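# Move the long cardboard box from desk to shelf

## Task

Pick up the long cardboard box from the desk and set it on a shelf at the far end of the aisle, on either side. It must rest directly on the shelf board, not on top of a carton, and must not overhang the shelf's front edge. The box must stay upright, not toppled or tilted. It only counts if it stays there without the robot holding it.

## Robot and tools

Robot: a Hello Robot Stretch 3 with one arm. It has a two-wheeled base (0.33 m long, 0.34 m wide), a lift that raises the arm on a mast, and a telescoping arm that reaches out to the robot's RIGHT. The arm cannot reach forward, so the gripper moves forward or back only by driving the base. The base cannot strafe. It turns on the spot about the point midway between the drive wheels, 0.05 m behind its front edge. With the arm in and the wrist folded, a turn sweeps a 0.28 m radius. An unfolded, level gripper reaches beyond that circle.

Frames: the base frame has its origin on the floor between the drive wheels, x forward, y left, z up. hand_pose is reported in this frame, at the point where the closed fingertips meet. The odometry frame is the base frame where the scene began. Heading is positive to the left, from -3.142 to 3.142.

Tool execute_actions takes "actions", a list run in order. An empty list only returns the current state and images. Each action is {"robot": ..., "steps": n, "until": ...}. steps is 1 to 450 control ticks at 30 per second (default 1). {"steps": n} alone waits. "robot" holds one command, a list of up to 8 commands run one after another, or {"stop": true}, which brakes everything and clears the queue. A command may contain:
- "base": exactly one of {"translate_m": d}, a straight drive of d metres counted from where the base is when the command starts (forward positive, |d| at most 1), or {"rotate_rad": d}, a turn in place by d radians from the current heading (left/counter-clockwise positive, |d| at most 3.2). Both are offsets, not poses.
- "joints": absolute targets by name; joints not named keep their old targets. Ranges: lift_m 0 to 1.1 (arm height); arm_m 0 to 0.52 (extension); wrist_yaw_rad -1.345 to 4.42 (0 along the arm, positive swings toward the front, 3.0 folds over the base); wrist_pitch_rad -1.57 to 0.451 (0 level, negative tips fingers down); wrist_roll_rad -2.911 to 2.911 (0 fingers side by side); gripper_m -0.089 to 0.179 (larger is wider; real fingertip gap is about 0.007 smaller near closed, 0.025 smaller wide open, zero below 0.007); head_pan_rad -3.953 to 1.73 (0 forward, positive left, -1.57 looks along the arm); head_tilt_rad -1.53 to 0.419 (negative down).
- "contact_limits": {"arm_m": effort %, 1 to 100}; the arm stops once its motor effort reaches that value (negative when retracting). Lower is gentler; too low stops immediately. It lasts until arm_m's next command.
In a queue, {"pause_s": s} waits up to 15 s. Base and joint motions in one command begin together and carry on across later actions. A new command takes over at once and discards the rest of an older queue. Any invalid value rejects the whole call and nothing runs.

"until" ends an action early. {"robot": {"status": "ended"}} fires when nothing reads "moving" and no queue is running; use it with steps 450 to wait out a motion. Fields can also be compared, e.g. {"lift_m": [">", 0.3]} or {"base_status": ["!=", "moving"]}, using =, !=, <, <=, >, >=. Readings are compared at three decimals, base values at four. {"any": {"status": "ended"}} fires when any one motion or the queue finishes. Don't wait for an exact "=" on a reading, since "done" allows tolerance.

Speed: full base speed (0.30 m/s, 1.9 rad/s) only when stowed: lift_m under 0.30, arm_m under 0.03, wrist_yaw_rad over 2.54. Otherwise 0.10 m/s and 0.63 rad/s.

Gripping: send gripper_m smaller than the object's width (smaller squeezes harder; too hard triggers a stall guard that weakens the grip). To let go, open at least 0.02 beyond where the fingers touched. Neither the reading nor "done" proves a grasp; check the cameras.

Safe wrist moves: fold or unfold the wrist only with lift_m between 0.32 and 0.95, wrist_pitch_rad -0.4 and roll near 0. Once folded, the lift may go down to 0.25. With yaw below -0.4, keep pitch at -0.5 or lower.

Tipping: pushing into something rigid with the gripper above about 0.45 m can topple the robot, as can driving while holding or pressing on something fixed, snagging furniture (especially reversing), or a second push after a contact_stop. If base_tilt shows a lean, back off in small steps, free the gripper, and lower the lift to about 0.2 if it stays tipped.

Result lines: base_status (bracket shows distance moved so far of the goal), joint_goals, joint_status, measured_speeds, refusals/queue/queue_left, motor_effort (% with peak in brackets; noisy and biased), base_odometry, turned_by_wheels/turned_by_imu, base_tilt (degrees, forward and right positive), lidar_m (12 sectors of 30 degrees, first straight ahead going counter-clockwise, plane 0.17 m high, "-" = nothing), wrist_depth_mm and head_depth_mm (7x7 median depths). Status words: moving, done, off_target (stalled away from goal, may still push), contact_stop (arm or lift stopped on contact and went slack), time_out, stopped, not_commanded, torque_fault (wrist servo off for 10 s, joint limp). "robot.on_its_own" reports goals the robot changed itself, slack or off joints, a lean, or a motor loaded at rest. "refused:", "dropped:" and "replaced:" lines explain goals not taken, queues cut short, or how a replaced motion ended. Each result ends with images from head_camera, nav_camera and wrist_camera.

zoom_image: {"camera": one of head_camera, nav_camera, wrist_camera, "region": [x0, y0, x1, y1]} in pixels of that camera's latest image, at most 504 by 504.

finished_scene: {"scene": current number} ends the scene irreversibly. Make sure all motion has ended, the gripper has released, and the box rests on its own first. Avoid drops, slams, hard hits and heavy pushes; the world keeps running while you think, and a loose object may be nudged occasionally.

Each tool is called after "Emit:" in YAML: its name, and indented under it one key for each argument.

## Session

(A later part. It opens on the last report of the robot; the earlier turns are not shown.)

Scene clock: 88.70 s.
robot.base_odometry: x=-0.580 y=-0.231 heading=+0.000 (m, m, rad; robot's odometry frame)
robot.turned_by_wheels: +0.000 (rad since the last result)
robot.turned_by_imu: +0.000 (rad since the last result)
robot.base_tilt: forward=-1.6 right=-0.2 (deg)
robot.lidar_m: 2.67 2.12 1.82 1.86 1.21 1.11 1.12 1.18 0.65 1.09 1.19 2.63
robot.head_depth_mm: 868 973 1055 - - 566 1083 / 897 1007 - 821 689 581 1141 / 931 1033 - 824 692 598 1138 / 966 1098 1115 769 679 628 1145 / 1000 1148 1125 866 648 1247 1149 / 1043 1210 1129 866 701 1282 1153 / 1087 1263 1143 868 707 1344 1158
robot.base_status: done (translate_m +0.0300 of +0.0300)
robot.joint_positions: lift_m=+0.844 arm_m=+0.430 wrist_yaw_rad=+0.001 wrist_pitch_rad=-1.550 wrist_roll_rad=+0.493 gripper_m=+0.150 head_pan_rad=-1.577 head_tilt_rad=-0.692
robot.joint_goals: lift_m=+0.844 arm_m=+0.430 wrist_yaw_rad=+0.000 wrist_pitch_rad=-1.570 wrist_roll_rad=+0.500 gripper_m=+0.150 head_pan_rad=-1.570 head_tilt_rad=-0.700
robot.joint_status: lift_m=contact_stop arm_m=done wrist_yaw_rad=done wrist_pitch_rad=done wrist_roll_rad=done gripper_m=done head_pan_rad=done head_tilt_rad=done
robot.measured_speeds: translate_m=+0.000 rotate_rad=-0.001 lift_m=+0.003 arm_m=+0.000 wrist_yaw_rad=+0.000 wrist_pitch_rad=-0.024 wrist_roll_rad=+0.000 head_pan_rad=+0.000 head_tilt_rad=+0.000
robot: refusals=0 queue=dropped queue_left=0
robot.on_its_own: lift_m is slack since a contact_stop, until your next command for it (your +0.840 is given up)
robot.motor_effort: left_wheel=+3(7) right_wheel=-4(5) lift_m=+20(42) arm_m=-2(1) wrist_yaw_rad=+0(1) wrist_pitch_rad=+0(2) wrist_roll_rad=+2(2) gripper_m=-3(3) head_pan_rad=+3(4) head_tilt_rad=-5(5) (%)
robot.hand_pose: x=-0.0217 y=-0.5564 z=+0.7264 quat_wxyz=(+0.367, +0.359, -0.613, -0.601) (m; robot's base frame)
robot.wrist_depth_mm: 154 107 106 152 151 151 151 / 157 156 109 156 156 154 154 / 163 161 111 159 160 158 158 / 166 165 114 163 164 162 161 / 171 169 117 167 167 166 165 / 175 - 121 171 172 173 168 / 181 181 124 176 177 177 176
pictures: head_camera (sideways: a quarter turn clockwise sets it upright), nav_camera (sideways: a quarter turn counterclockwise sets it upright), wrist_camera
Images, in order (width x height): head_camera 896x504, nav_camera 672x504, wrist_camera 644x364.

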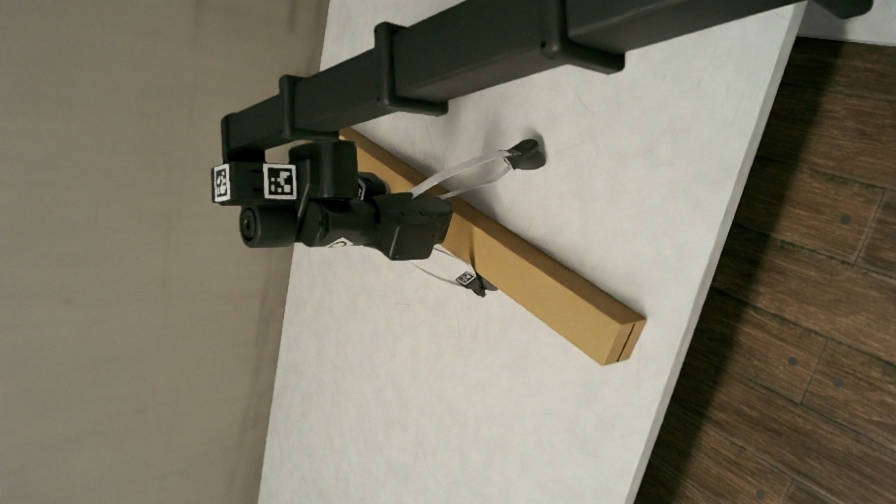

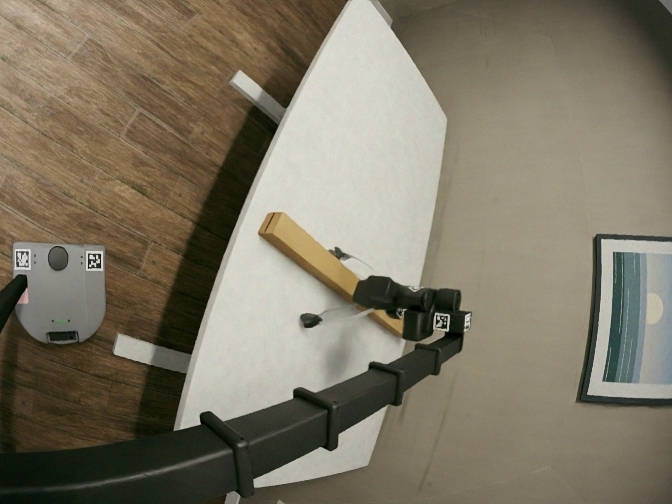

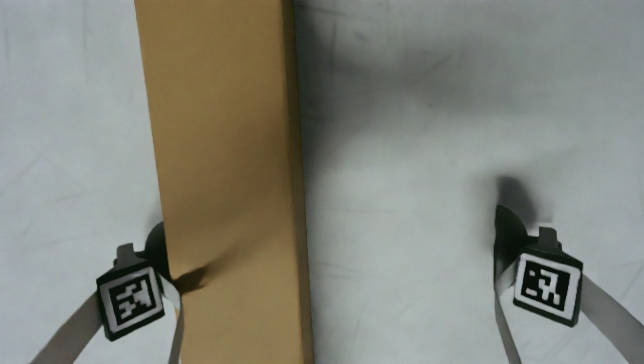

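Fingers on the desk beside the box. Raise slightly, close, lift.

Emit:
execute_actions:
  actions:
    - {"robot":[{"joints":{"lift_m":0.855}},{"joints":{"gripper_m":-0.02}},{"pause_s":0.5},{"joints":{"lift_m":1.0}}],"steps":300,"until":{"robot":{"status":"ended"}}}

Scene clock: 97.13 s.
robot.base_odometry: x=-0.580 y=-0.231 heading=+0.000 (m, m, rad; robot's odometry frame)
robot.turned_by_wheels: +0.000 (rad since the last result)
robot.turned_by_imu: +0.000 (rad since the last result)
robot.base_tilt: forward=-1.5 right=-0.1 (deg)
robot.lidar_m: 2.67 2.12 1.82 1.87 1.21 1.11 1.12 1.19 0.65 1.10 1.19 2.64
robot.head_depth_mm: 841 - 1047 840 688 576 1079 / 860 1012 1009 845 689 582 1136 / - 1068 754 824 694 598 1133 / 955 1112 1068 570 677 628 1149 / 998 1151 1119 862 663 1241 1145 / 1049 1202 1128 868 703 1287 1154 / 1088 1264 1141 875 704 1343 1153
robot.base_status: done (translate_m +0.0300 of +0.0300)
robot.joint_positions: lift_m=+1.000 arm_m=+0.430 wrist_yaw_rad=+0.001 wrist_pitch_rad=-1.551 wrist_roll_rad=+0.494 gripper_m=-0.009 head_pan_rad=-1.577 head_tilt_rad=-0.692
robot.joint_goals: lift_m=+1.000 arm_m=+0.430 wrist_yaw_rad=+0.000 wrist_pitch_rad=-1.570 wrist_roll_rad=+0.500 gripper_m=-0.008 head_pan_rad=-1.570 head_tilt_rad=-0.700
robot.joint_status: lift_m=done arm_m=done wrist_yaw_rad=done wrist_pitch_rad=done wrist_roll_rad=done gripper_m=done head_pan_rad=done head_tilt_rad=done
robot.measured_speeds: translate_m=+0.000 rotate_rad=+0.000 lift_m=+0.000 arm_m=+0.000 wrist_yaw_rad=+0.000 wrist_pitch_rad=+0.000 wrist_roll_rad=+0.000 head_pan_rad=+0.000 head_tilt_rad=+0.000
robot: refusals=0 queue=done queue_left=0
robot.on_its_own: gripper_m is held at -0.008, not at your -0.020, by its stall guard, which is still easing
robot.motor_effort: left_wheel=+2(4) right_wheel=-2(4) lift_m=+43(45) arm_m=-2(2) wrist_yaw_rad=-1(1) wrist_pitch_rad=+0(2) wrist_roll_rad=+2(2) gripper_m=-4(100) head_pan_rad=+3(2) head_tilt_rad=-5(5) (%)
robot.hand_pose: x=-0.0217 y=-0.5559 z=+0.8818 quat_wxyz=(+0.366, +0.359, -0.612, -0.601) (m; robot's base frame)
robot.wrist_depth_mm: 295 296 293 112 292 295 295 / 310 303 303 114 301 301 301 / 311 311 309 117 307 308 306 / 322 320 316 119 312 315 314 / 334 331 328 122 122 330 326 / 339 342 - 124 125 334 332 / 354 348 347 128 340 344 343
pictures: head_camera (sideways: a quarter turn clockwise sets it upright), nav_camera (sideways: a quarter turn counterclockwise sets it upright), wrist_camera
Images, in order (width x height): head_camera 896x504, nav_camera 672x504, wrist_camera 644x364.

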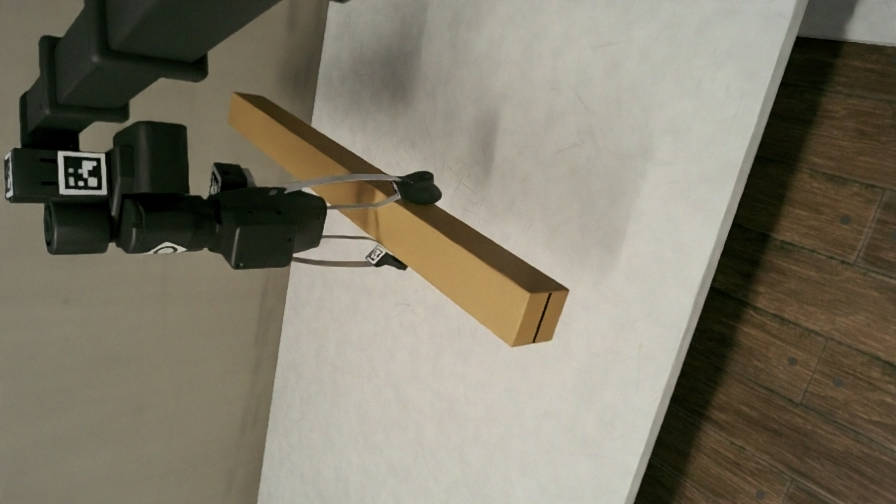

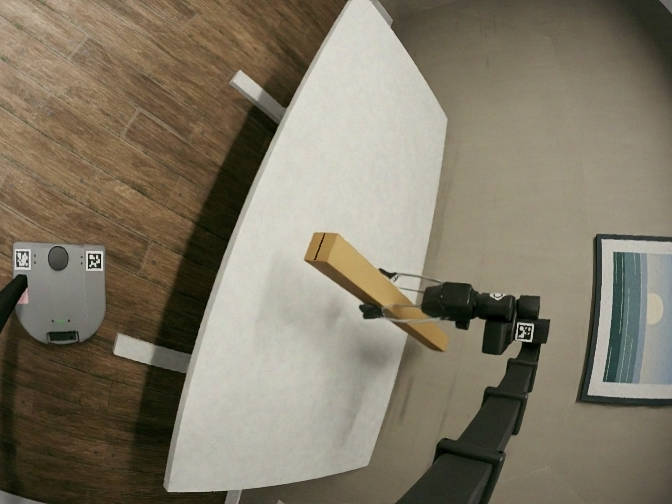

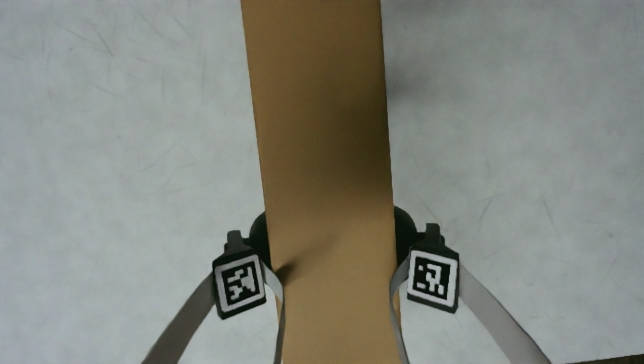

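Emit:
execute_actions:
  actions:
    - {"robot":[{"joints":{"arm_m":0.05,"wrist_roll_rad":1.57,"head_pan_rad":1.0,"head_tilt_rad":-0.2}}],"steps":300,"until":{"robot":{"status":"ended"}}}

Scene clock: 104.13 s.
robot.base_odometry: x=-0.580 y=-0.231 heading=+0.000 (m, m, rad; robot's odometry frame)
robot.turned_by_wheels: +0.000 (rad since the last result)
robot.turned_by_imu: +0.000 (rad since the last result)
robot.base_tilt: forward=-1.5 right=-0.2 (deg)
robot.lidar_m: 2.66 2.13 1.82 1.87 1.21 1.11 1.12 1.19 0.65 1.10 1.19 2.64
robot.head_depth_mm: 2665 2102 2739 2091 2200 1995 1529 / 2997 2491 2804 2795 2624 2032 1531 / 2970 3526 3737 3820 2936 2020 1553 / 1646 1699 1780 1868 1965 2024 1555 / 1615 1664 1744 1833 1908 2001 1563 / 2691 3259 3472 3702 3016 2058 1562 / 3073 3301 3422 3587 3043 2057 1571
robot.base_status: done (translate_m +0.0300 of +0.0300)
robot.joint_positions: lift_m=+1.000 arm_m=+0.050 wrist_yaw_rad=+0.001 wrist_pitch_rad=-1.550 wrist_roll_rad=+1.563 gripper_m=-0.007 head_pan_rad=+0.993 head_tilt_rad=-0.211
robot.joint_goals: lift_m=+1.000 arm_m=+0.050 wrist_yaw_rad=+0.000 wrist_pitch_rad=-1.570 wrist_roll_rad=+1.570 gripper_m=-0.008 head_pan_rad=+1.000 head_tilt_rad=-0.200
robot.joint_status: lift_m=done arm_m=done wrist_yaw_rad=done wrist_pitch_rad=done wrist_roll_rad=done gripper_m=done head_pan_rad=done head_tilt_rad=done
robot.measured_speeds: translate_m=+0.000 rotate_rad=+0.000 lift_m=+0.000 arm_m=+0.000 wrist_yaw_rad=+0.000 wrist_pitch_rad=+0.000 wrist_roll_rad=+0.000 head_pan_rad=+0.000 head_tilt_rad=+0.000
robot: refusals=0 queue=done queue_left=0
robot.on_its_own: gripper_m is held at -0.008, not at your -0.020, by its stall guard, which is not easing now
robot.motor_effort: left_wheel=+3(3) right_wheel=-2(2) lift_m=+43(43) arm_m=-2(1) wrist_yaw_rad=+0(1) wrist_pitch_rad=-1(1) wrist_roll_rad=+2(3) gripper_m=-21(21) head_pan_rad=+3(32) head_tilt_rad=+8(42) (%)
robot.hand_pose: x=-0.0216 y=-0.1763 z=+0.8817 quat_wxyz=(+0.003, +0.003, -0.714, -0.700) (m; robot's base frame)
robot.wrist_depth_mm: 301 298 296 111 967 969 949 / 308 302 303 115 999 965 957 / 312 315 313 116 117 - - / 319 317 334 119 - - - / 333 333 - 122 123 - - / 344 340 - 125 125 - - / 351 349 - 127 - - -
pictures: head_camera (sideways: a quarter turn clockwise sets it upright), nav_camera (sideways: a quarter turn counterclockwise sets it upright), wrist_camera
Images, in order (width x height): head_camera 896x504, nav_camera 672x504, wrist_camera 644x364.

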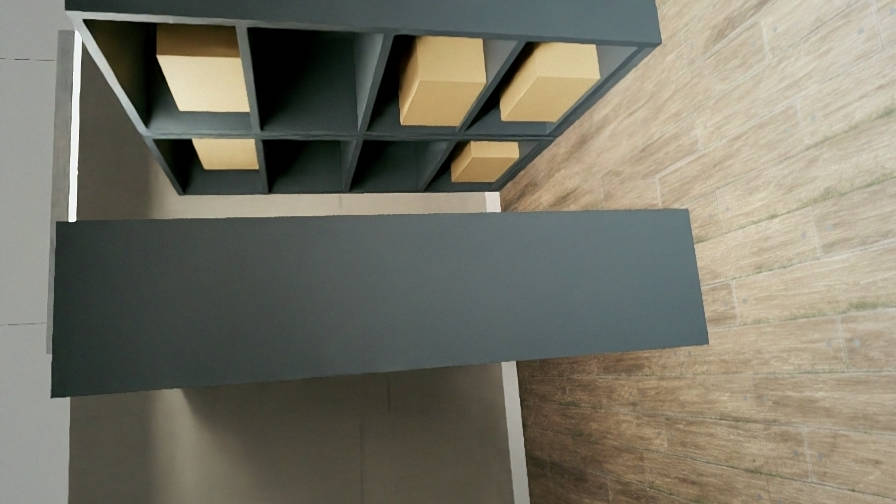

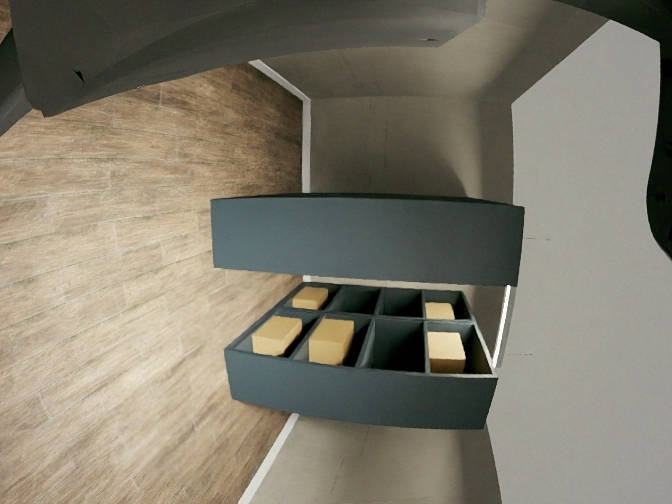

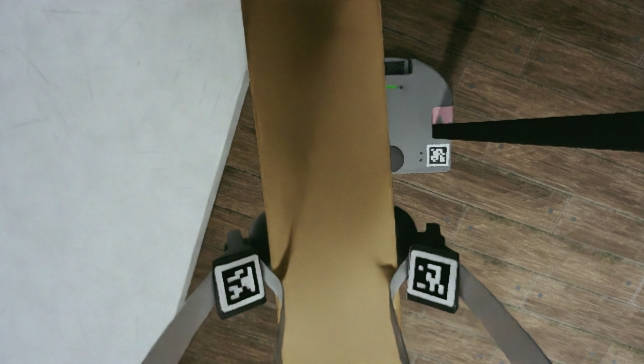

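Emit:
execute_actions:
  actions:
    - {"robot":[{"base":{"rotate_rad":0.497}},{"base":{"translate_m":0.87}},{"base":{"translate_m":0.87}},{"base":{"rotate_rad":1.074},"joints":{"head_pan_rad":0}}],"steps":450,"until":{"robot":{"status":"ended"}}}

Scene clock: 125.07 s.
robot.base_odometry: x=+0.475 y=+0.341 heading=+0.497 (m, m, rad; robot's odometry frame)
robot.turned_by_wheels: +0.497 (rad since the last result)
robot.turned_by_imu: +0.496 (rad since the last result)
robot.base_tilt: forward=-2.3 right=+0.5 (deg)
robot.lidar_m: 1.00 0.95 0.95 1.10 1.88 1.89 1.82 2.00 1.56 2.07 1.87 1.91
robot.head_depth_mm: 2315 2434 2564 2670 2706 1997 1523 / 2390 2457 2604 2749 2804 2015 1530 / 1569 1634 1707 1814 1878 1819 1506 / 962 986 1171 1161 1016 1073 1148 / 818 859 911 963 1024 1083 1167 / 848 895 943 1003 1062 1137 1217 / 877 928 979 1040 1110 1201 1473
robot.base_status: moving (translate_m +0.3298 of +0.8700)
robot.joint_positions: lift_m=+1.000 arm_m=+0.050 wrist_yaw_rad=+0.001 wrist_pitch_rad=-1.550 wrist_roll_rad=+1.563 gripper_m=-0.007 head_pan_rad=+0.993 head_tilt_rad=-0.211
robot.joint_goals: lift_m=+1.000 arm_m=+0.050 wrist_yaw_rad=+0.000 wrist_pitch_rad=-1.570 wrist_roll_rad=+1.570 gripper_m=-0.008 head_pan_rad=+1.000 head_tilt_rad=-0.200
robot.joint_status: lift_m=done arm_m=done wrist_yaw_rad=done wrist_pitch_rad=done wrist_roll_rad=done gripper_m=done head_pan_rad=done head_tilt_rad=done
robot.measured_speeds: translate_m=+0.100 rotate_rad=+0.000 lift_m=+0.000 arm_m=+0.000 wrist_yaw_rad=+0.000 wrist_pitch_rad=+0.000 wrist_roll_rad=+0.000 head_pan_rad=+0.000 head_tilt_rad=+0.000
robot: refusals=0 queue=running queue_left=1
robot.on_its_own: gripper_m is held at -0.008, not at your -0.020, by its stall guard, which is not easing now
robot.motor_effort: left_wheel=-1(9) right_wheel=+4(5) lift_m=+44(43) arm_m=-2(2) wrist_yaw_rad=+0(1) wrist_pitch_rad=-1(1) wrist_roll_rad=+2(2) gripper_m=-20(21) head_pan_rad=+2(3) head_tilt_rad=+7(8) (%)
robot.hand_pose: x=-0.0216 y=-0.1763 z=+0.8817 quat_wxyz=(+0.003, +0.003, -0.714, -0.700) (m; robot's base frame)
robot.wrist_depth_mm: 982 959 949 112 965 960 946 / - - 984 114 959 968 989 / - - - 117 117 - - / - - - 119 - - - / - - - 122 122 - - / - - - 124 124 - - / - - - 127 - - -
pictures: head_camera (sideways: a quarter turn clockwise sets it upright), nav_camera (sideways: a quarter turn counterclockwise sets it upright), wrist_camera
Images, in order (width x height): head_camera 896x504, nav_camera 672x504, wrist_camera 644x364.

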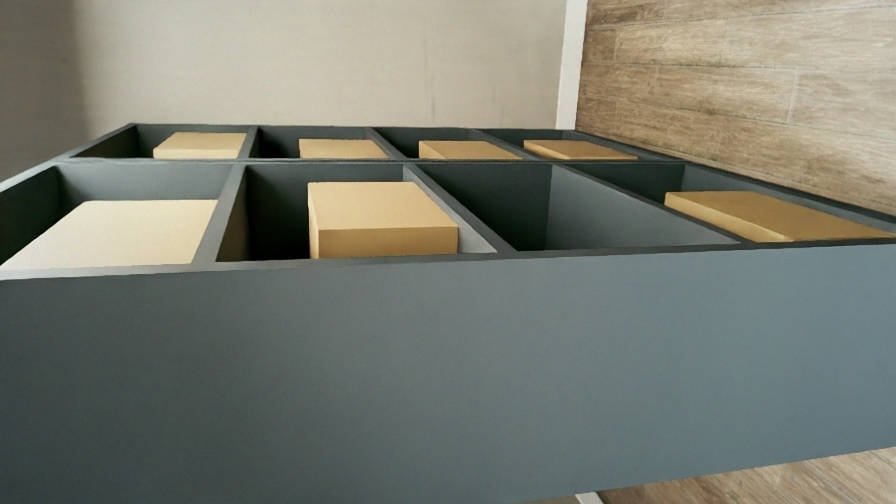

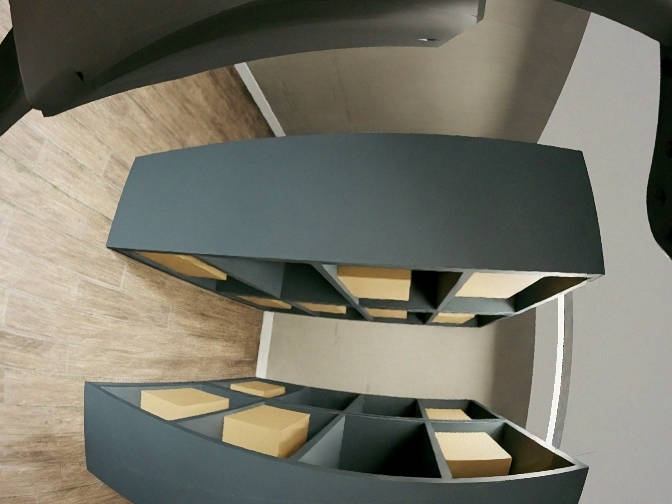

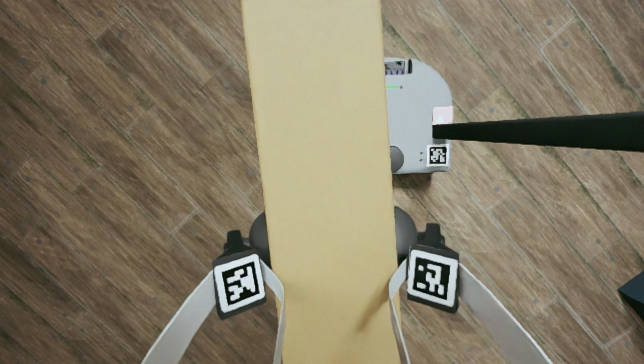

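Emit:
execute_actions:
  actions:
    - {"steps":450,"until":{"robot":{"status":"ended"}}}

Scene clock: 133.70 s.
robot.base_odometry: x=+0.950 y=+0.599 heading=+1.571 (m, m, rad; robot's odometry frame)
robot.turned_by_wheels: +1.074 (rad since the last result)
robot.turned_by_imu: +1.067 (rad since the last result)
robot.base_tilt: forward=-1.6 right=-0.2 (deg)
robot.lidar_m: 1.12 0.81 2.22 2.24 2.65 1.96 2.45 1.67 1.55 1.56 0.53 0.48
robot.head_depth_mm: 1953 2046 2145 2263 2348 477 505 / 2047 2146 2243 2362 2483 2014 1543 / 2114 2192 2318 2416 2520 2020 1545 / 1904 1719 1785 1771 1819 1827 1550 / 1326 1376 1439 1486 1604 1708 1418 / 1260 1046 1306 1091 1675 1279 1221 / 876 917 1433 955 1532 1224 1038
robot.base_status: done (rotate_rad +1.0738 of +1.0740)
robot.joint_positions: lift_m=+1.000 arm_m=+0.050 wrist_yaw_rad=+0.001 wrist_pitch_rad=-1.550 wrist_roll_rad=+1.563 gripper_m=-0.007 head_pan_rad=+0.007 head_tilt_rad=-0.211
robot.joint_goals: lift_m=+1.000 arm_m=+0.050 wrist_yaw_rad=+0.000 wrist_pitch_rad=-1.570 wrist_roll_rad=+1.570 gripper_m=-0.008 head_pan_rad=+0.000 head_tilt_rad=-0.200
robot.joint_status: lift_m=done arm_m=done wrist_yaw_rad=done wrist_pitch_rad=done wrist_roll_rad=done gripper_m=done head_pan_rad=done head_tilt_rad=done
robot.measured_speeds: translate_m=+0.000 rotate_rad=+0.000 lift_m=+0.000 arm_m=+0.000 wrist_yaw_rad=+0.000 wrist_pitch_rad=+0.000 wrist_roll_rad=+0.000 head_pan_rad=+0.000 head_tilt_rad=+0.000
robot: refusals=0 queue=done queue_left=0
robot.on_its_own: gripper_m is held at -0.008, not at your -0.020, by its stall guard, which is not easing now
robot.motor_effort: left_wheel=-3(9) right_wheel=+2(5) lift_m=+43(43) arm_m=-2(2) wrist_yaw_rad=+0(1) wrist_pitch_rad=-1(1) wrist_roll_rad=+2(2) gripper_m=-20(20) head_pan_rad=-2(32) head_tilt_rad=+7(7) (%)
robot.hand_pose: x=-0.0216 y=-0.1763 z=+0.8817 quat_wxyz=(+0.003, +0.003, -0.714, -0.700) (m; robot's base frame)
robot.wrist_depth_mm: 972 959 946 112 952 940 986 / - - 985 114 - 952 961 / - - - 117 117 - - / - - - 119 - - - / - - - 121 123 - - / - - - 124 124 - - / - - 679 127 - - -
pictures: head_camera (sideways: a quarter turn clockwise sets it upright), nav_camera (sideways: a quarter turn counterclockwise sets it upright), wrist_camera
Images, in order (width x height): head_camera 896x504, nav_camera 672x504, wrist_camera 644x364.

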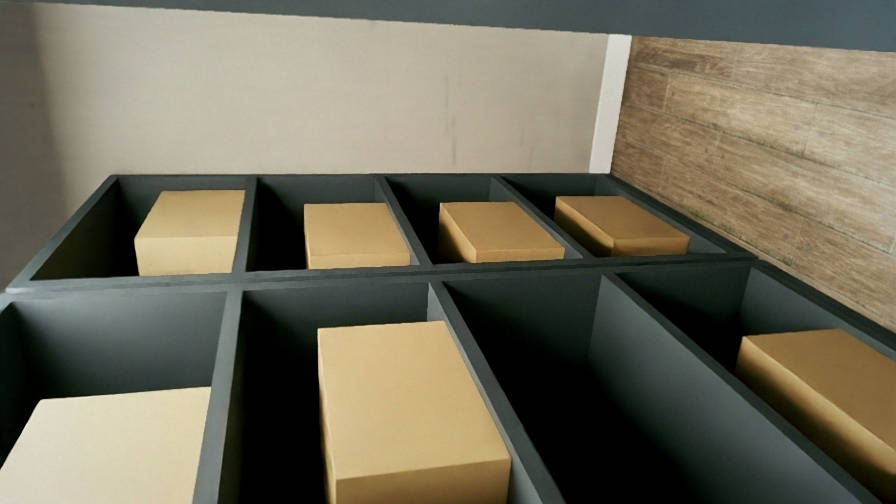

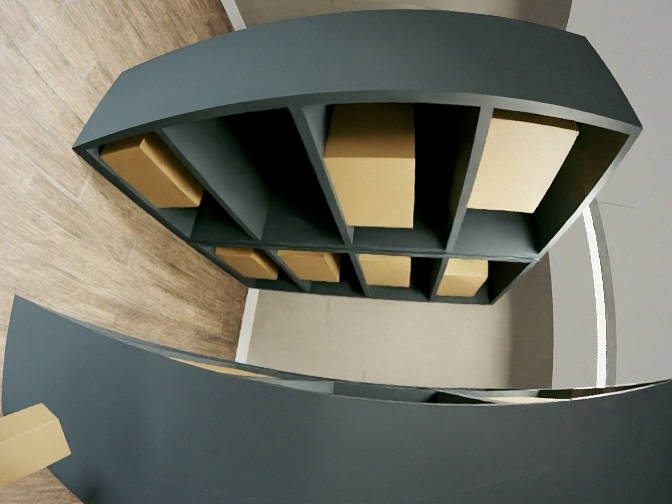

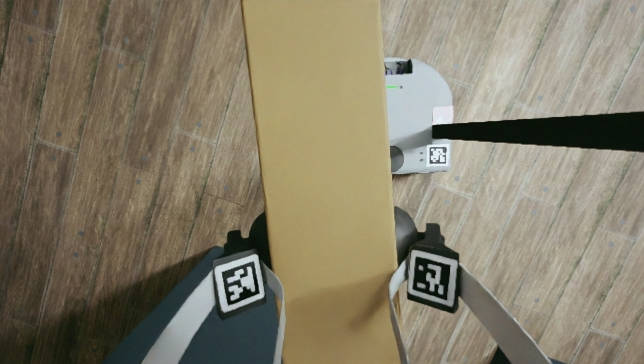

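Emit:
execute_actions:
  actions:
    - {"robot":[{"base":{"rotate_rad":1.2}},{"base":{"translate_m":0.29}},{"base":{"rotate_rad":-1.2}}],"steps":450,"until":{"robot":{"status":"ended"}}}

Scene clock: 148.13 s.
robot.base_odometry: x=+0.679 y=+0.704 heading=+1.571 (m, m, rad; robot's odometry frame)
robot.turned_by_wheels: +0.000 (rad since the last result)
robot.turned_by_imu: +0.000 (rad since the last result)
robot.base_tilt: forward=-1.5 right=-0.2 (deg)
robot.lidar_m: 0.60 0.61 1.94 1.95 2.21 1.97 1.97 1.99 1.84 0.82 0.55 0.85
robot.head_depth_mm: 1970 2060 2157 2260 2371 1994 1529 / 1987 1942 2184 2309 2407 1977 1539 / 1224 1264 1330 1387 1495 1592 1477 / 861 925 1083 954 1535 1213 1081 / 680 725 1177 840 832 1217 894 / 568 559 563 572 599 630 670 / 484 509 540 575 616 666 718
robot.base_status: done (rotate_rad -1.1998 of -1.2000)
robot.joint_positions: lift_m=+1.000 arm_m=+0.050 wrist_yaw_rad=+0.001 wrist_pitch_rad=-1.550 wrist_roll_rad=+1.563 gripper_m=-0.007 head_pan_rad=+0.007 head_tilt_rad=-0.211
robot.joint_goals: lift_m=+1.000 arm_m=+0.050 wrist_yaw_rad=+0.000 wrist_pitch_rad=-1.570 wrist_roll_rad=+1.570 gripper_m=-0.008 head_pan_rad=+0.000 head_tilt_rad=-0.200
robot.joint_status: lift_m=done arm_m=done wrist_yaw_rad=done wrist_pitch_rad=done wrist_roll_rad=done gripper_m=done head_pan_rad=done head_tilt_rad=done
robot.measured_speeds: translate_m=+0.000 rotate_rad=+0.000 lift_m=+0.000 arm_m=+0.000 wrist_yaw_rad=+0.000 wrist_pitch_rad=+0.000 wrist_roll_rad=+0.000 head_pan_rad=+0.000 head_tilt_rad=+0.000
robot: refusals=0 queue=done queue_left=0
robot.on_its_own: gripper_m is held at -0.008, not at your -0.020, by its stall guard, which is not easing now
robot.motor_effort: left_wheel=+3(9) right_wheel=-3(6) lift_m=+43(42) arm_m=-2(2) wrist_yaw_rad=-1(1) wrist_pitch_rad=-1(1) wrist_roll_rad=+2(2) gripper_m=-20(20) head_pan_rad=-3(3) head_tilt_rad=+7(7) (%)
robot.hand_pose: x=-0.0216 y=-0.1763 z=+0.8817 quat_wxyz=(+0.003, +0.003, -0.714, -0.700) (m; robot's base frame)
robot.wrist_depth_mm: 960 970 979 112 950 962 966 / - - - 114 982 987 - / - - - 117 117 - - / - - - 119 - - - / - - - 121 123 - - / 678 748 - 124 124 - - / 545 598 - 127 - - -
pictures: head_camera (sideways: a quarter turn clockwise sets it upright), nav_camera (sideways: a quarter turn counterclockwise sets it upright), wrist_camera
Images, in order (width x height): head_camera 896x504, nav_camera 672x504, wrist_camera 644x364.

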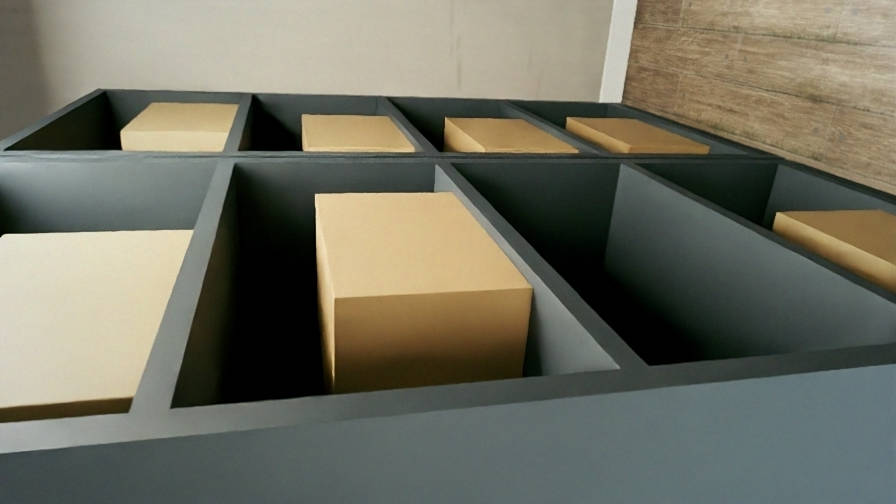

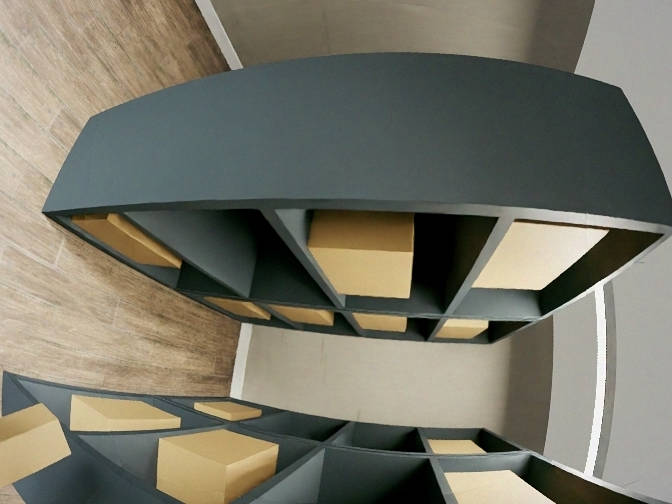

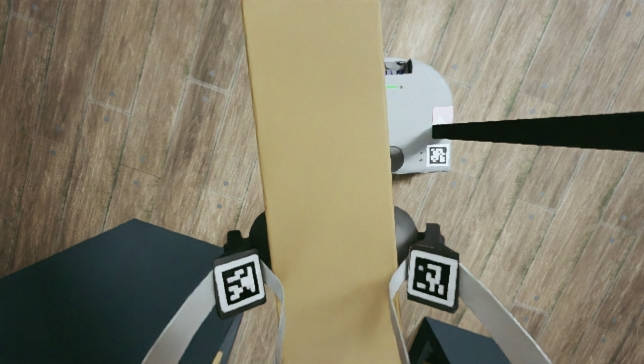

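Emit:
execute_actions:
  actions:
    - {"robot":[{"base":{"rotate_rad":0.5}},{"base":{"translate_m":-0.29}},{"base":{"rotate_rad":-0.5}}],"steps":450,"until":{"robot":{"status":"ended"}}}

Scene clock: 161.33 s.
robot.base_odometry: x=+0.818 y=+0.449 heading=+1.571 (m, m, rad; robot's odometry frame)
robot.turned_by_wheels: +0.000 (rad since the last result)
robot.turned_by_imu: -0.001 (rad since the last result)
robot.base_tilt: forward=-1.5 right=-0.1 (deg)
robot.lidar_m: 1.01 0.89 2.16 2.18 2.44 1.77 2.25 1.75 1.62 1.63 0.73 0.67
robot.head_depth_mm: 2129 2224 2325 2444 2542 2007 1519 / 2198 2326 2425 2558 2647 2024 1521 / 2238 2008 2436 2289 2312 2024 1540 / 1464 1521 1579 1688 1760 1847 1523 / 1261 1145 1290 1202 1759 1347 1310 / 927 968 1299 1099 1657 1165 1029 / 793 780 793 828 877 944 1024
robot.base_status: done (rotate_rad -0.4998 of -0.5000)
robot.joint_positions: lift_m=+1.000 arm_m=+0.050 wrist_yaw_rad=+0.001 wrist_pitch_rad=-1.550 wrist_roll_rad=+1.563 gripper_m=-0.007 head_pan_rad=+0.007 head_tilt_rad=-0.211
robot.joint_goals: lift_m=+1.000 arm_m=+0.050 wrist_yaw_rad=+0.000 wrist_pitch_rad=-1.570 wrist_roll_rad=+1.570 gripper_m=-0.008 head_pan_rad=+0.000 head_tilt_rad=-0.200
robot.joint_status: lift_m=done arm_m=done wrist_yaw_rad=done wrist_pitch_rad=done wrist_roll_rad=done gripper_m=done head_pan_rad=done head_tilt_rad=done
robot.measured_speeds: translate_m=+0.000 rotate_rad=+0.000 lift_m=+0.000 arm_m=+0.000 wrist_yaw_rad=+0.000 wrist_pitch_rad=+0.000 wrist_roll_rad=+0.000 head_pan_rad=+0.000 head_tilt_rad=+0.000
robot: refusals=0 queue=done queue_left=0
robot.on_its_own: gripper_m is held at -0.008, not at your -0.020, by its stall guard, which is not easing now
robot.motor_effort: left_wheel=+4(8) right_wheel=-3(5) lift_m=+43(43) arm_m=-2(2) wrist_yaw_rad=-1(1) wrist_pitch_rad=-1(1) wrist_roll_rad=+2(2) gripper_m=-21(20) head_pan_rad=-3(3) head_tilt_rad=+6(7) (%)
robot.hand_pose: x=-0.0216 y=-0.1763 z=+0.8817 quat_wxyz=(+0.003, +0.003, -0.714, -0.700) (m; robot's base frame)
robot.wrist_depth_mm: 963 935 937 112 933 926 920 / - - 989 114 964 968 989 / - - - 116 117 - - / - - - 119 - - - / - - - 121 122 - - / - - - 124 124 - - / - - 965 127 - - -
pictures: head_camera (sideways: a quarter turn clockwise sets it upright), nav_camera (sideways: a quarter turn counterclockwise sets it upright), wrist_camera
Images, in order (width x height): head_camera 896x504, nav_camera 672x504, wrist_camera 644x364.

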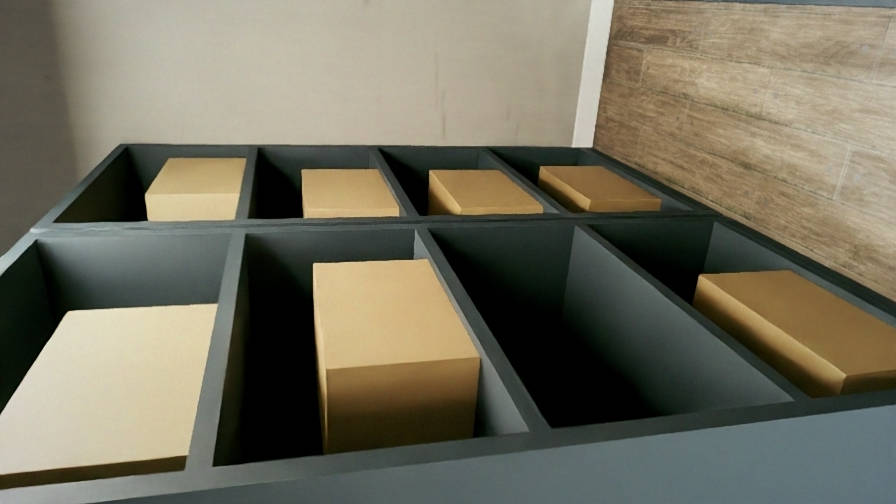

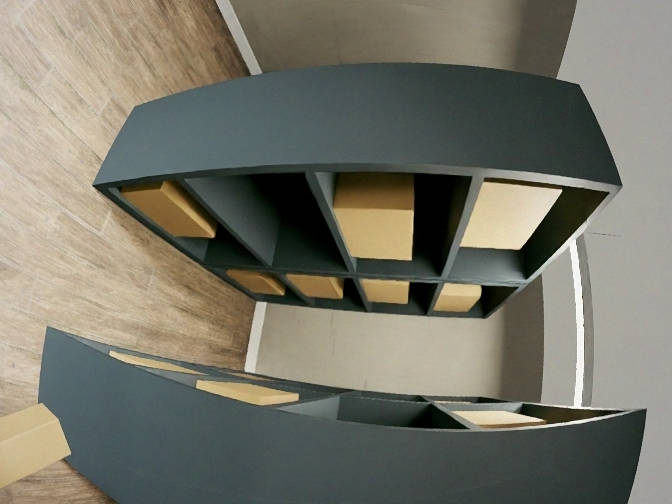

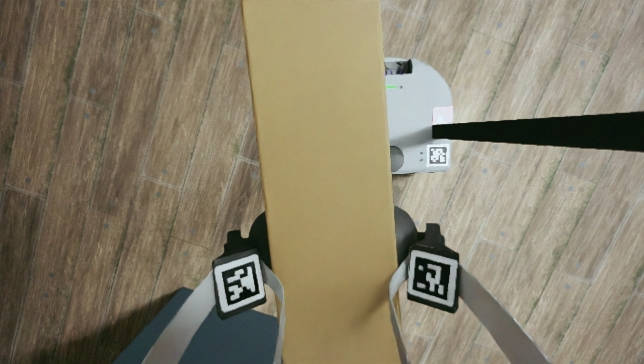

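Drive in 0.9 and check side clearances.

Emit:
execute_actions:
  actions:
    - {"robot":{"base":{"translate_m":0.9}},"steps":450,"until":{"robot":{"status":"ended"}}}

Scene clock: 173.20 s.
robot.base_odometry: x=+0.819 y=+1.349 heading=+1.571 (m, m, rad; robot's odometry frame)
robot.turned_by_wheels: +0.000 (rad since the last result)
robot.turned_by_imu: +0.002 (rad since the last result)
robot.base_tilt: forward=-1.5 right=-0.1 (deg)
robot.lidar_m: 0.45 0.29 0.26 0.27 2.29 2.63 2.64 0.40 0.39 0.42 0.48 1.16
robot.head_depth_mm: 1404 1481 1543 1617 1691 1791 1526 / 1387 1327 1548 1625 1713 1781 1478 / 963 863 954 957 1017 1059 1183 / 635 664 706 744 722 835 874 / 654 660 725 508 523 519 911 / 386 645 764 417 425 436 426 / 316 625 802 352 359 365 361
robot.base_status: done (translate_m +0.9000 of +0.9000)
robot.joint_positions: lift_m=+1.000 arm_m=+0.050 wrist_yaw_rad=+0.001 wrist_pitch_rad=-1.550 wrist_roll_rad=+1.563 gripper_m=-0.007 head_pan_rad=+0.007 head_tilt_rad=-0.211
robot.joint_goals: lift_m=+1.000 arm_m=+0.050 wrist_yaw_rad=+0.000 wrist_pitch_rad=-1.570 wrist_roll_rad=+1.570 gripper_m=-0.008 head_pan_rad=+0.000 head_tilt_rad=-0.200
robot.joint_status: lift_m=done arm_m=done wrist_yaw_rad=done wrist_pitch_rad=done wrist_roll_rad=done gripper_m=done head_pan_rad=done head_tilt_rad=done
robot.measured_speeds: translate_m=+0.000 rotate_rad=+0.000 lift_m=+0.000 arm_m=+0.000 wrist_yaw_rad=+0.000 wrist_pitch_rad=+0.000 wrist_roll_rad=+0.000 head_pan_rad=+0.000 head_tilt_rad=+0.000
robot: refusals=0 queue=done queue_left=0
robot.on_its_own: gripper_m is held at -0.008, not at your -0.020, by its stall guard, which is not easing now
robot.motor_effort: left_wheel=+2(9) right_wheel=-3(4) lift_m=+43(43) arm_m=-2(2) wrist_yaw_rad=+0(1) wrist_pitch_rad=-1(1) wrist_roll_rad=+2(2) gripper_m=-21(21) head_pan_rad=-3(3) head_tilt_rad=+8(7) (%)
robot.hand_pose: x=-0.0216 y=-0.1763 z=+0.8817 quat_wxyz=(+0.003, +0.003, -0.714, -0.700) (m; robot's base frame)
robot.wrist_depth_mm: 482 469 466 112 965 951 961 / 485 486 476 114 973 986 983 / 501 499 494 117 117 - 992 / 502 521 730 119 - 924 507 / 402 490 777 121 122 712 511 / 328 491 - 124 125 717 530 / 328 504 - 127 795 748 533
pictures: head_camera (sideways: a quarter turn clockwise sets it upright), nav_camera (sideways: a quarter turn counterclockwise sets it upright), wrist_camera
Images, in order (width x height): head_camera 896x504, nav_camera 672x504, wrist_camera 644x364.

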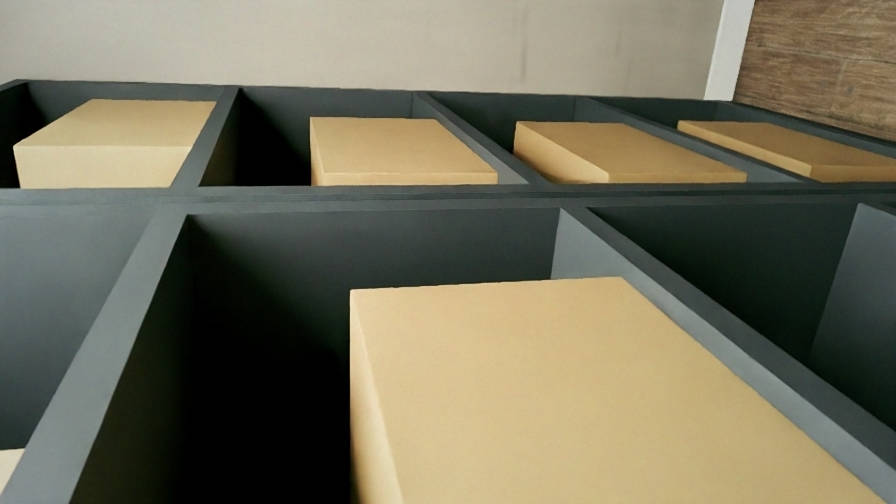

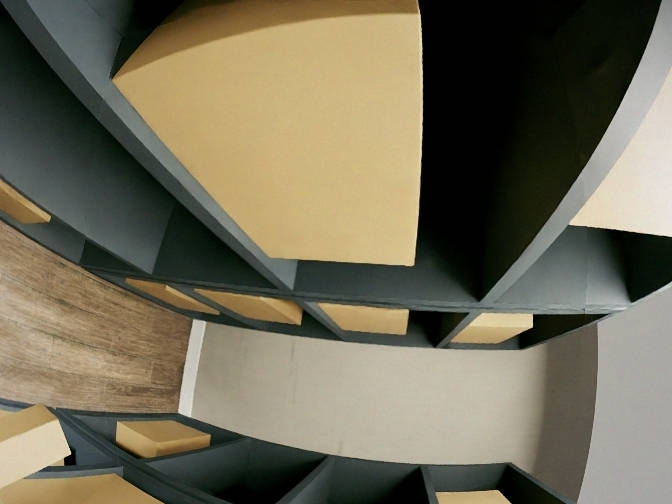

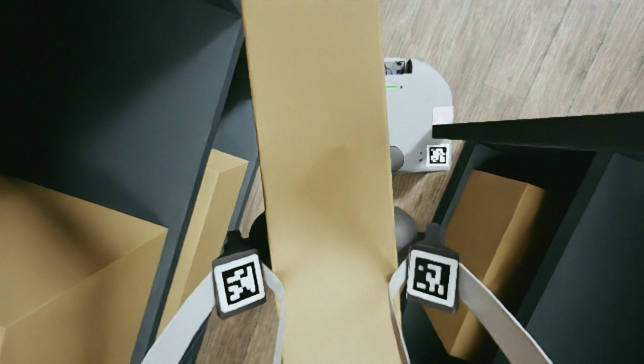

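Emit:
execute_actions:
  actions:
    - {"robot":{"base":{"translate_m":0.7},"joints":{"head_pan_rad":-1.0,"head_tilt_rad":-0.3}},"steps":450,"until":{"robot":{"status":"ended"}}}

Scene clock: 184.80 s.
robot.base_odometry: x=+0.816 y=+2.049 heading=+1.570 (m, m, rad; robot's odometry frame)
robot.turned_by_wheels: +0.000 (rad since the last result)
robot.turned_by_imu: +1.163 (rad since the last result)
robot.base_tilt: forward=-1.5 right=-0.3 (deg)
robot.lidar_m: - - 0.15 0.27 3.08 0.67 0.58 0.60 0.77 0.47 0.15 -
robot.head_depth_mm: 365 390 406 - - 345 314 / 388 415 435 - - - - / 413 444 465 - - - - / 442 477 492 - - - - / 474 517 426 - - - - / 507 559 337 - - - - / 493 530 344 - - - -
robot.base_status: done (translate_m +0.6999 of +0.7000)
robot.joint_positions: lift_m=+1.000 arm_m=+0.050 wrist_yaw_rad=+0.000 wrist_pitch_rad=-1.546 wrist_roll_rad=+1.568 gripper_m=-0.007 head_pan_rad=-0.936 head_tilt_rad=-0.360
robot.joint_goals: lift_m=+1.000 arm_m=+0.050 wrist_yaw_rad=+0.000 wrist_pitch_rad=-1.570 wrist_roll_rad=+1.570 gripper_m=-0.008 head_pan_rad=-1.000 head_tilt_rad=-0.300
robot.joint_status: lift_m=done arm_m=done wrist_yaw_rad=done wrist_pitch_rad=done wrist_roll_rad=done gripper_m=done head_pan_rad=done head_tilt_rad=done
robot.measured_speeds: translate_m=+0.000 rotate_rad=+0.000 lift_m=+0.000 arm_m=+0.000 wrist_yaw_rad=+0.000 wrist_pitch_rad=+0.000 wrist_roll_rad=+0.000 head_pan_rad=+0.000 head_tilt_rad=+0.000
robot: refusals=0 queue=done queue_left=0
robot.on_its_own: gripper_m is held at -0.008, not at your -0.020, by its stall guard, which is not easing now
robot.motor_effort: left_wheel=+15(100) right_wheel=+8(49) lift_m=+37(43) arm_m=+0(2) wrist_yaw_rad=+0(2) wrist_pitch_rad=-2(5) wrist_roll_rad=+0(2) gripper_m=-21(21) head_pan_rad=-28(33) head_tilt_rad=+39(37) (%)
robot.hand_pose: x=-0.0215 y=-0.1769 z=+0.8819 quat_wxyz=(+0.001, +0.001, -0.716, -0.699) (m; robot's base frame)
robot.wrist_depth_mm: 990 999 968 113 933 932 921 / - - - 114 920 956 981 / - - - 117 117 - - / - - 982 119 691 775 720 / 539 531 527 122 123 523 510 / 349 450 - 124 124 528 529 / 315 418 559 127 547 542 537
pictures: head_camera (sideways: a quarter turn clockwise sets it upright), nav_camera (sideways: a quarter turn counterclockwise sets it upright), wrist_camera
Images, in order (width x height): head_camera 896x504, nav_camera 672x504, wrist_camera 644x364.

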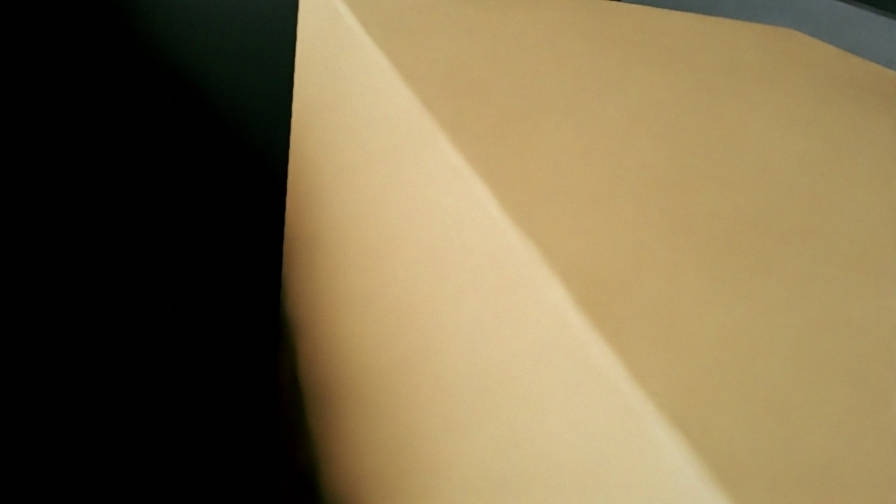

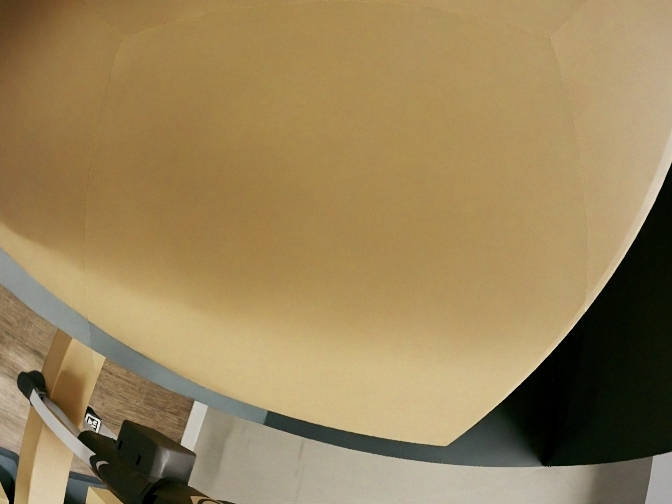

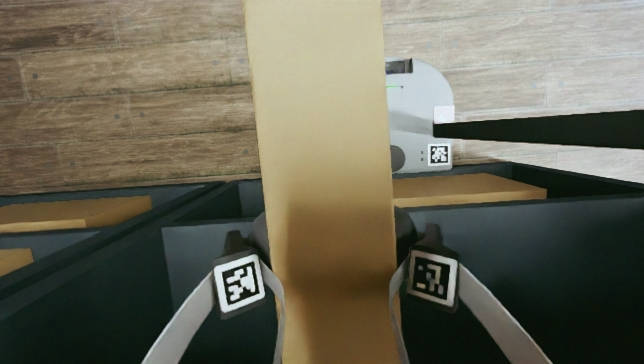

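Emit:
execute_actions:
  actions:
    - {"robot":{"base":{"translate_m":-0.12}},"steps":200,"until":{"robot":{"status":"ended"}}}

Scene clock: 189.83 s.
robot.base_odometry: x=+0.816 y=+1.929 heading=+1.570 (m, m, rad; robot's odometry frame)
robot.turned_by_wheels: +0.000 (rad since the last result)
robot.turned_by_imu: -0.001 (rad since the last result)
robot.base_tilt: forward=-1.5 right=-0.2 (deg)
robot.lidar_m: 0.20 0.20 0.27 2.88 2.90 0.58 0.46 0.47 0.64 0.84 0.50 0.20
robot.head_depth_mm: 533 1192 687 774 981 1071 1307 / 389 417 447 486 526 613 686 / 404 433 463 498 532 467 644 / 427 462 486 327 349 374 368 / 438 495 515 289 297 307 318 / 429 534 553 - - - 287 / 422 577 598 - - - -
robot.base_status: done (translate_m -0.1200 of -0.1200)
robot.joint_positions: lift_m=+1.000 arm_m=+0.050 wrist_yaw_rad=+0.000 wrist_pitch_rad=-1.546 wrist_roll_rad=+1.568 gripper_m=-0.007 head_pan_rad=-0.993 head_tilt_rad=-0.310
robot.joint_goals: lift_m=+1.000 arm_m=+0.050 wrist_yaw_rad=+0.000 wrist_pitch_rad=-1.570 wrist_roll_rad=+1.570 gripper_m=-0.008 head_pan_rad=-1.000 head_tilt_rad=-0.300
robot.joint_status: lift_m=done arm_m=done wrist_yaw_rad=done wrist_pitch_rad=done wrist_roll_rad=done gripper_m=done head_pan_rad=done head_tilt_rad=done
robot.measured_speeds: translate_m=+0.000 rotate_rad=+0.000 lift_m=+0.000 arm_m=+0.000 wrist_yaw_rad=+0.000 wrist_pitch_rad=+0.000 wrist_roll_rad=+0.000 head_pan_rad=+0.000 head_tilt_rad=+0.000
robot: refusals=0 queue=done queue_left=0
robot.on_its_own: gripper_m is held at -0.008, not at your -0.020, by its stall guard, which is not easing now
robot.motor_effort: left_wheel=+0(14) right_wheel=-1(9) lift_m=+37(36) arm_m=+0(0) wrist_yaw_rad=+0(0) wrist_pitch_rad=-2(2) wrist_roll_rad=+0(0) gripper_m=-21(21) head_pan_rad=-4(26) head_tilt_rad=+8(38) (%)
robot.hand_pose: x=-0.0215 y=-0.1769 z=+0.8819 quat_wxyz=(+0.001, +0.001, -0.716, -0.699) (m; robot's base frame)
robot.wrist_depth_mm: 931 981 903 113 958 946 941 / - - 987 114 946 987 972 / - - - 117 117 - - / - - - 119 - - - / - - 958 122 122 835 759 / 745 597 - 124 125 535 541 / 527 453 539 127 538 540 536
pictures: head_camera (sideways: a quarter turn clockwise sets it upright), nav_camera (sideways: a quarter turn counterclockwise sets it upright), wrist_camera
Images, in order (width x height): head_camera 896x504, nav_camera 672x504, wrist_camera 644x364.

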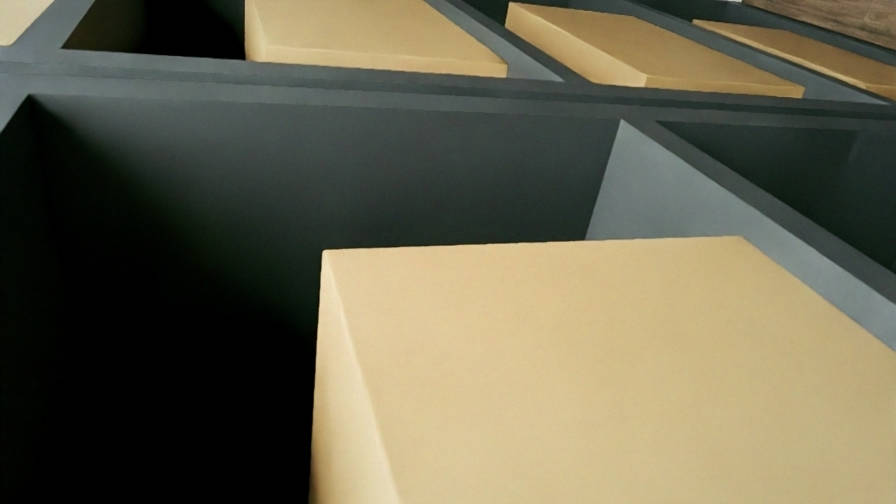

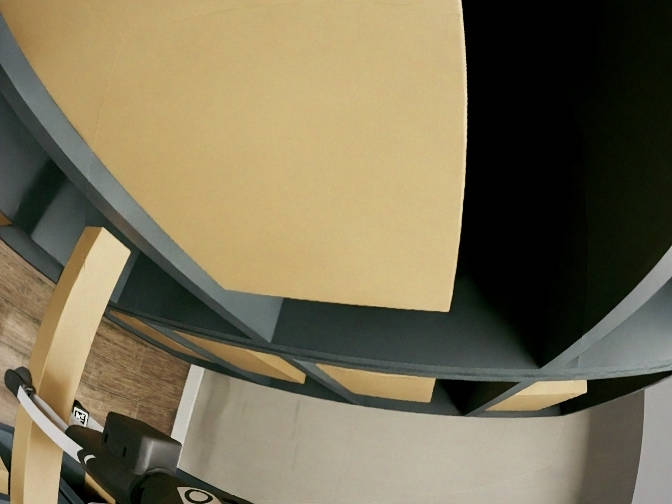

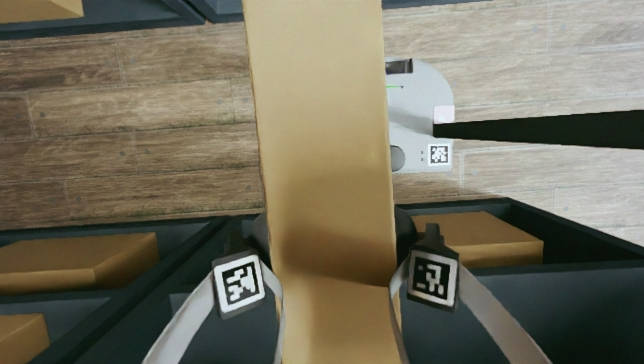

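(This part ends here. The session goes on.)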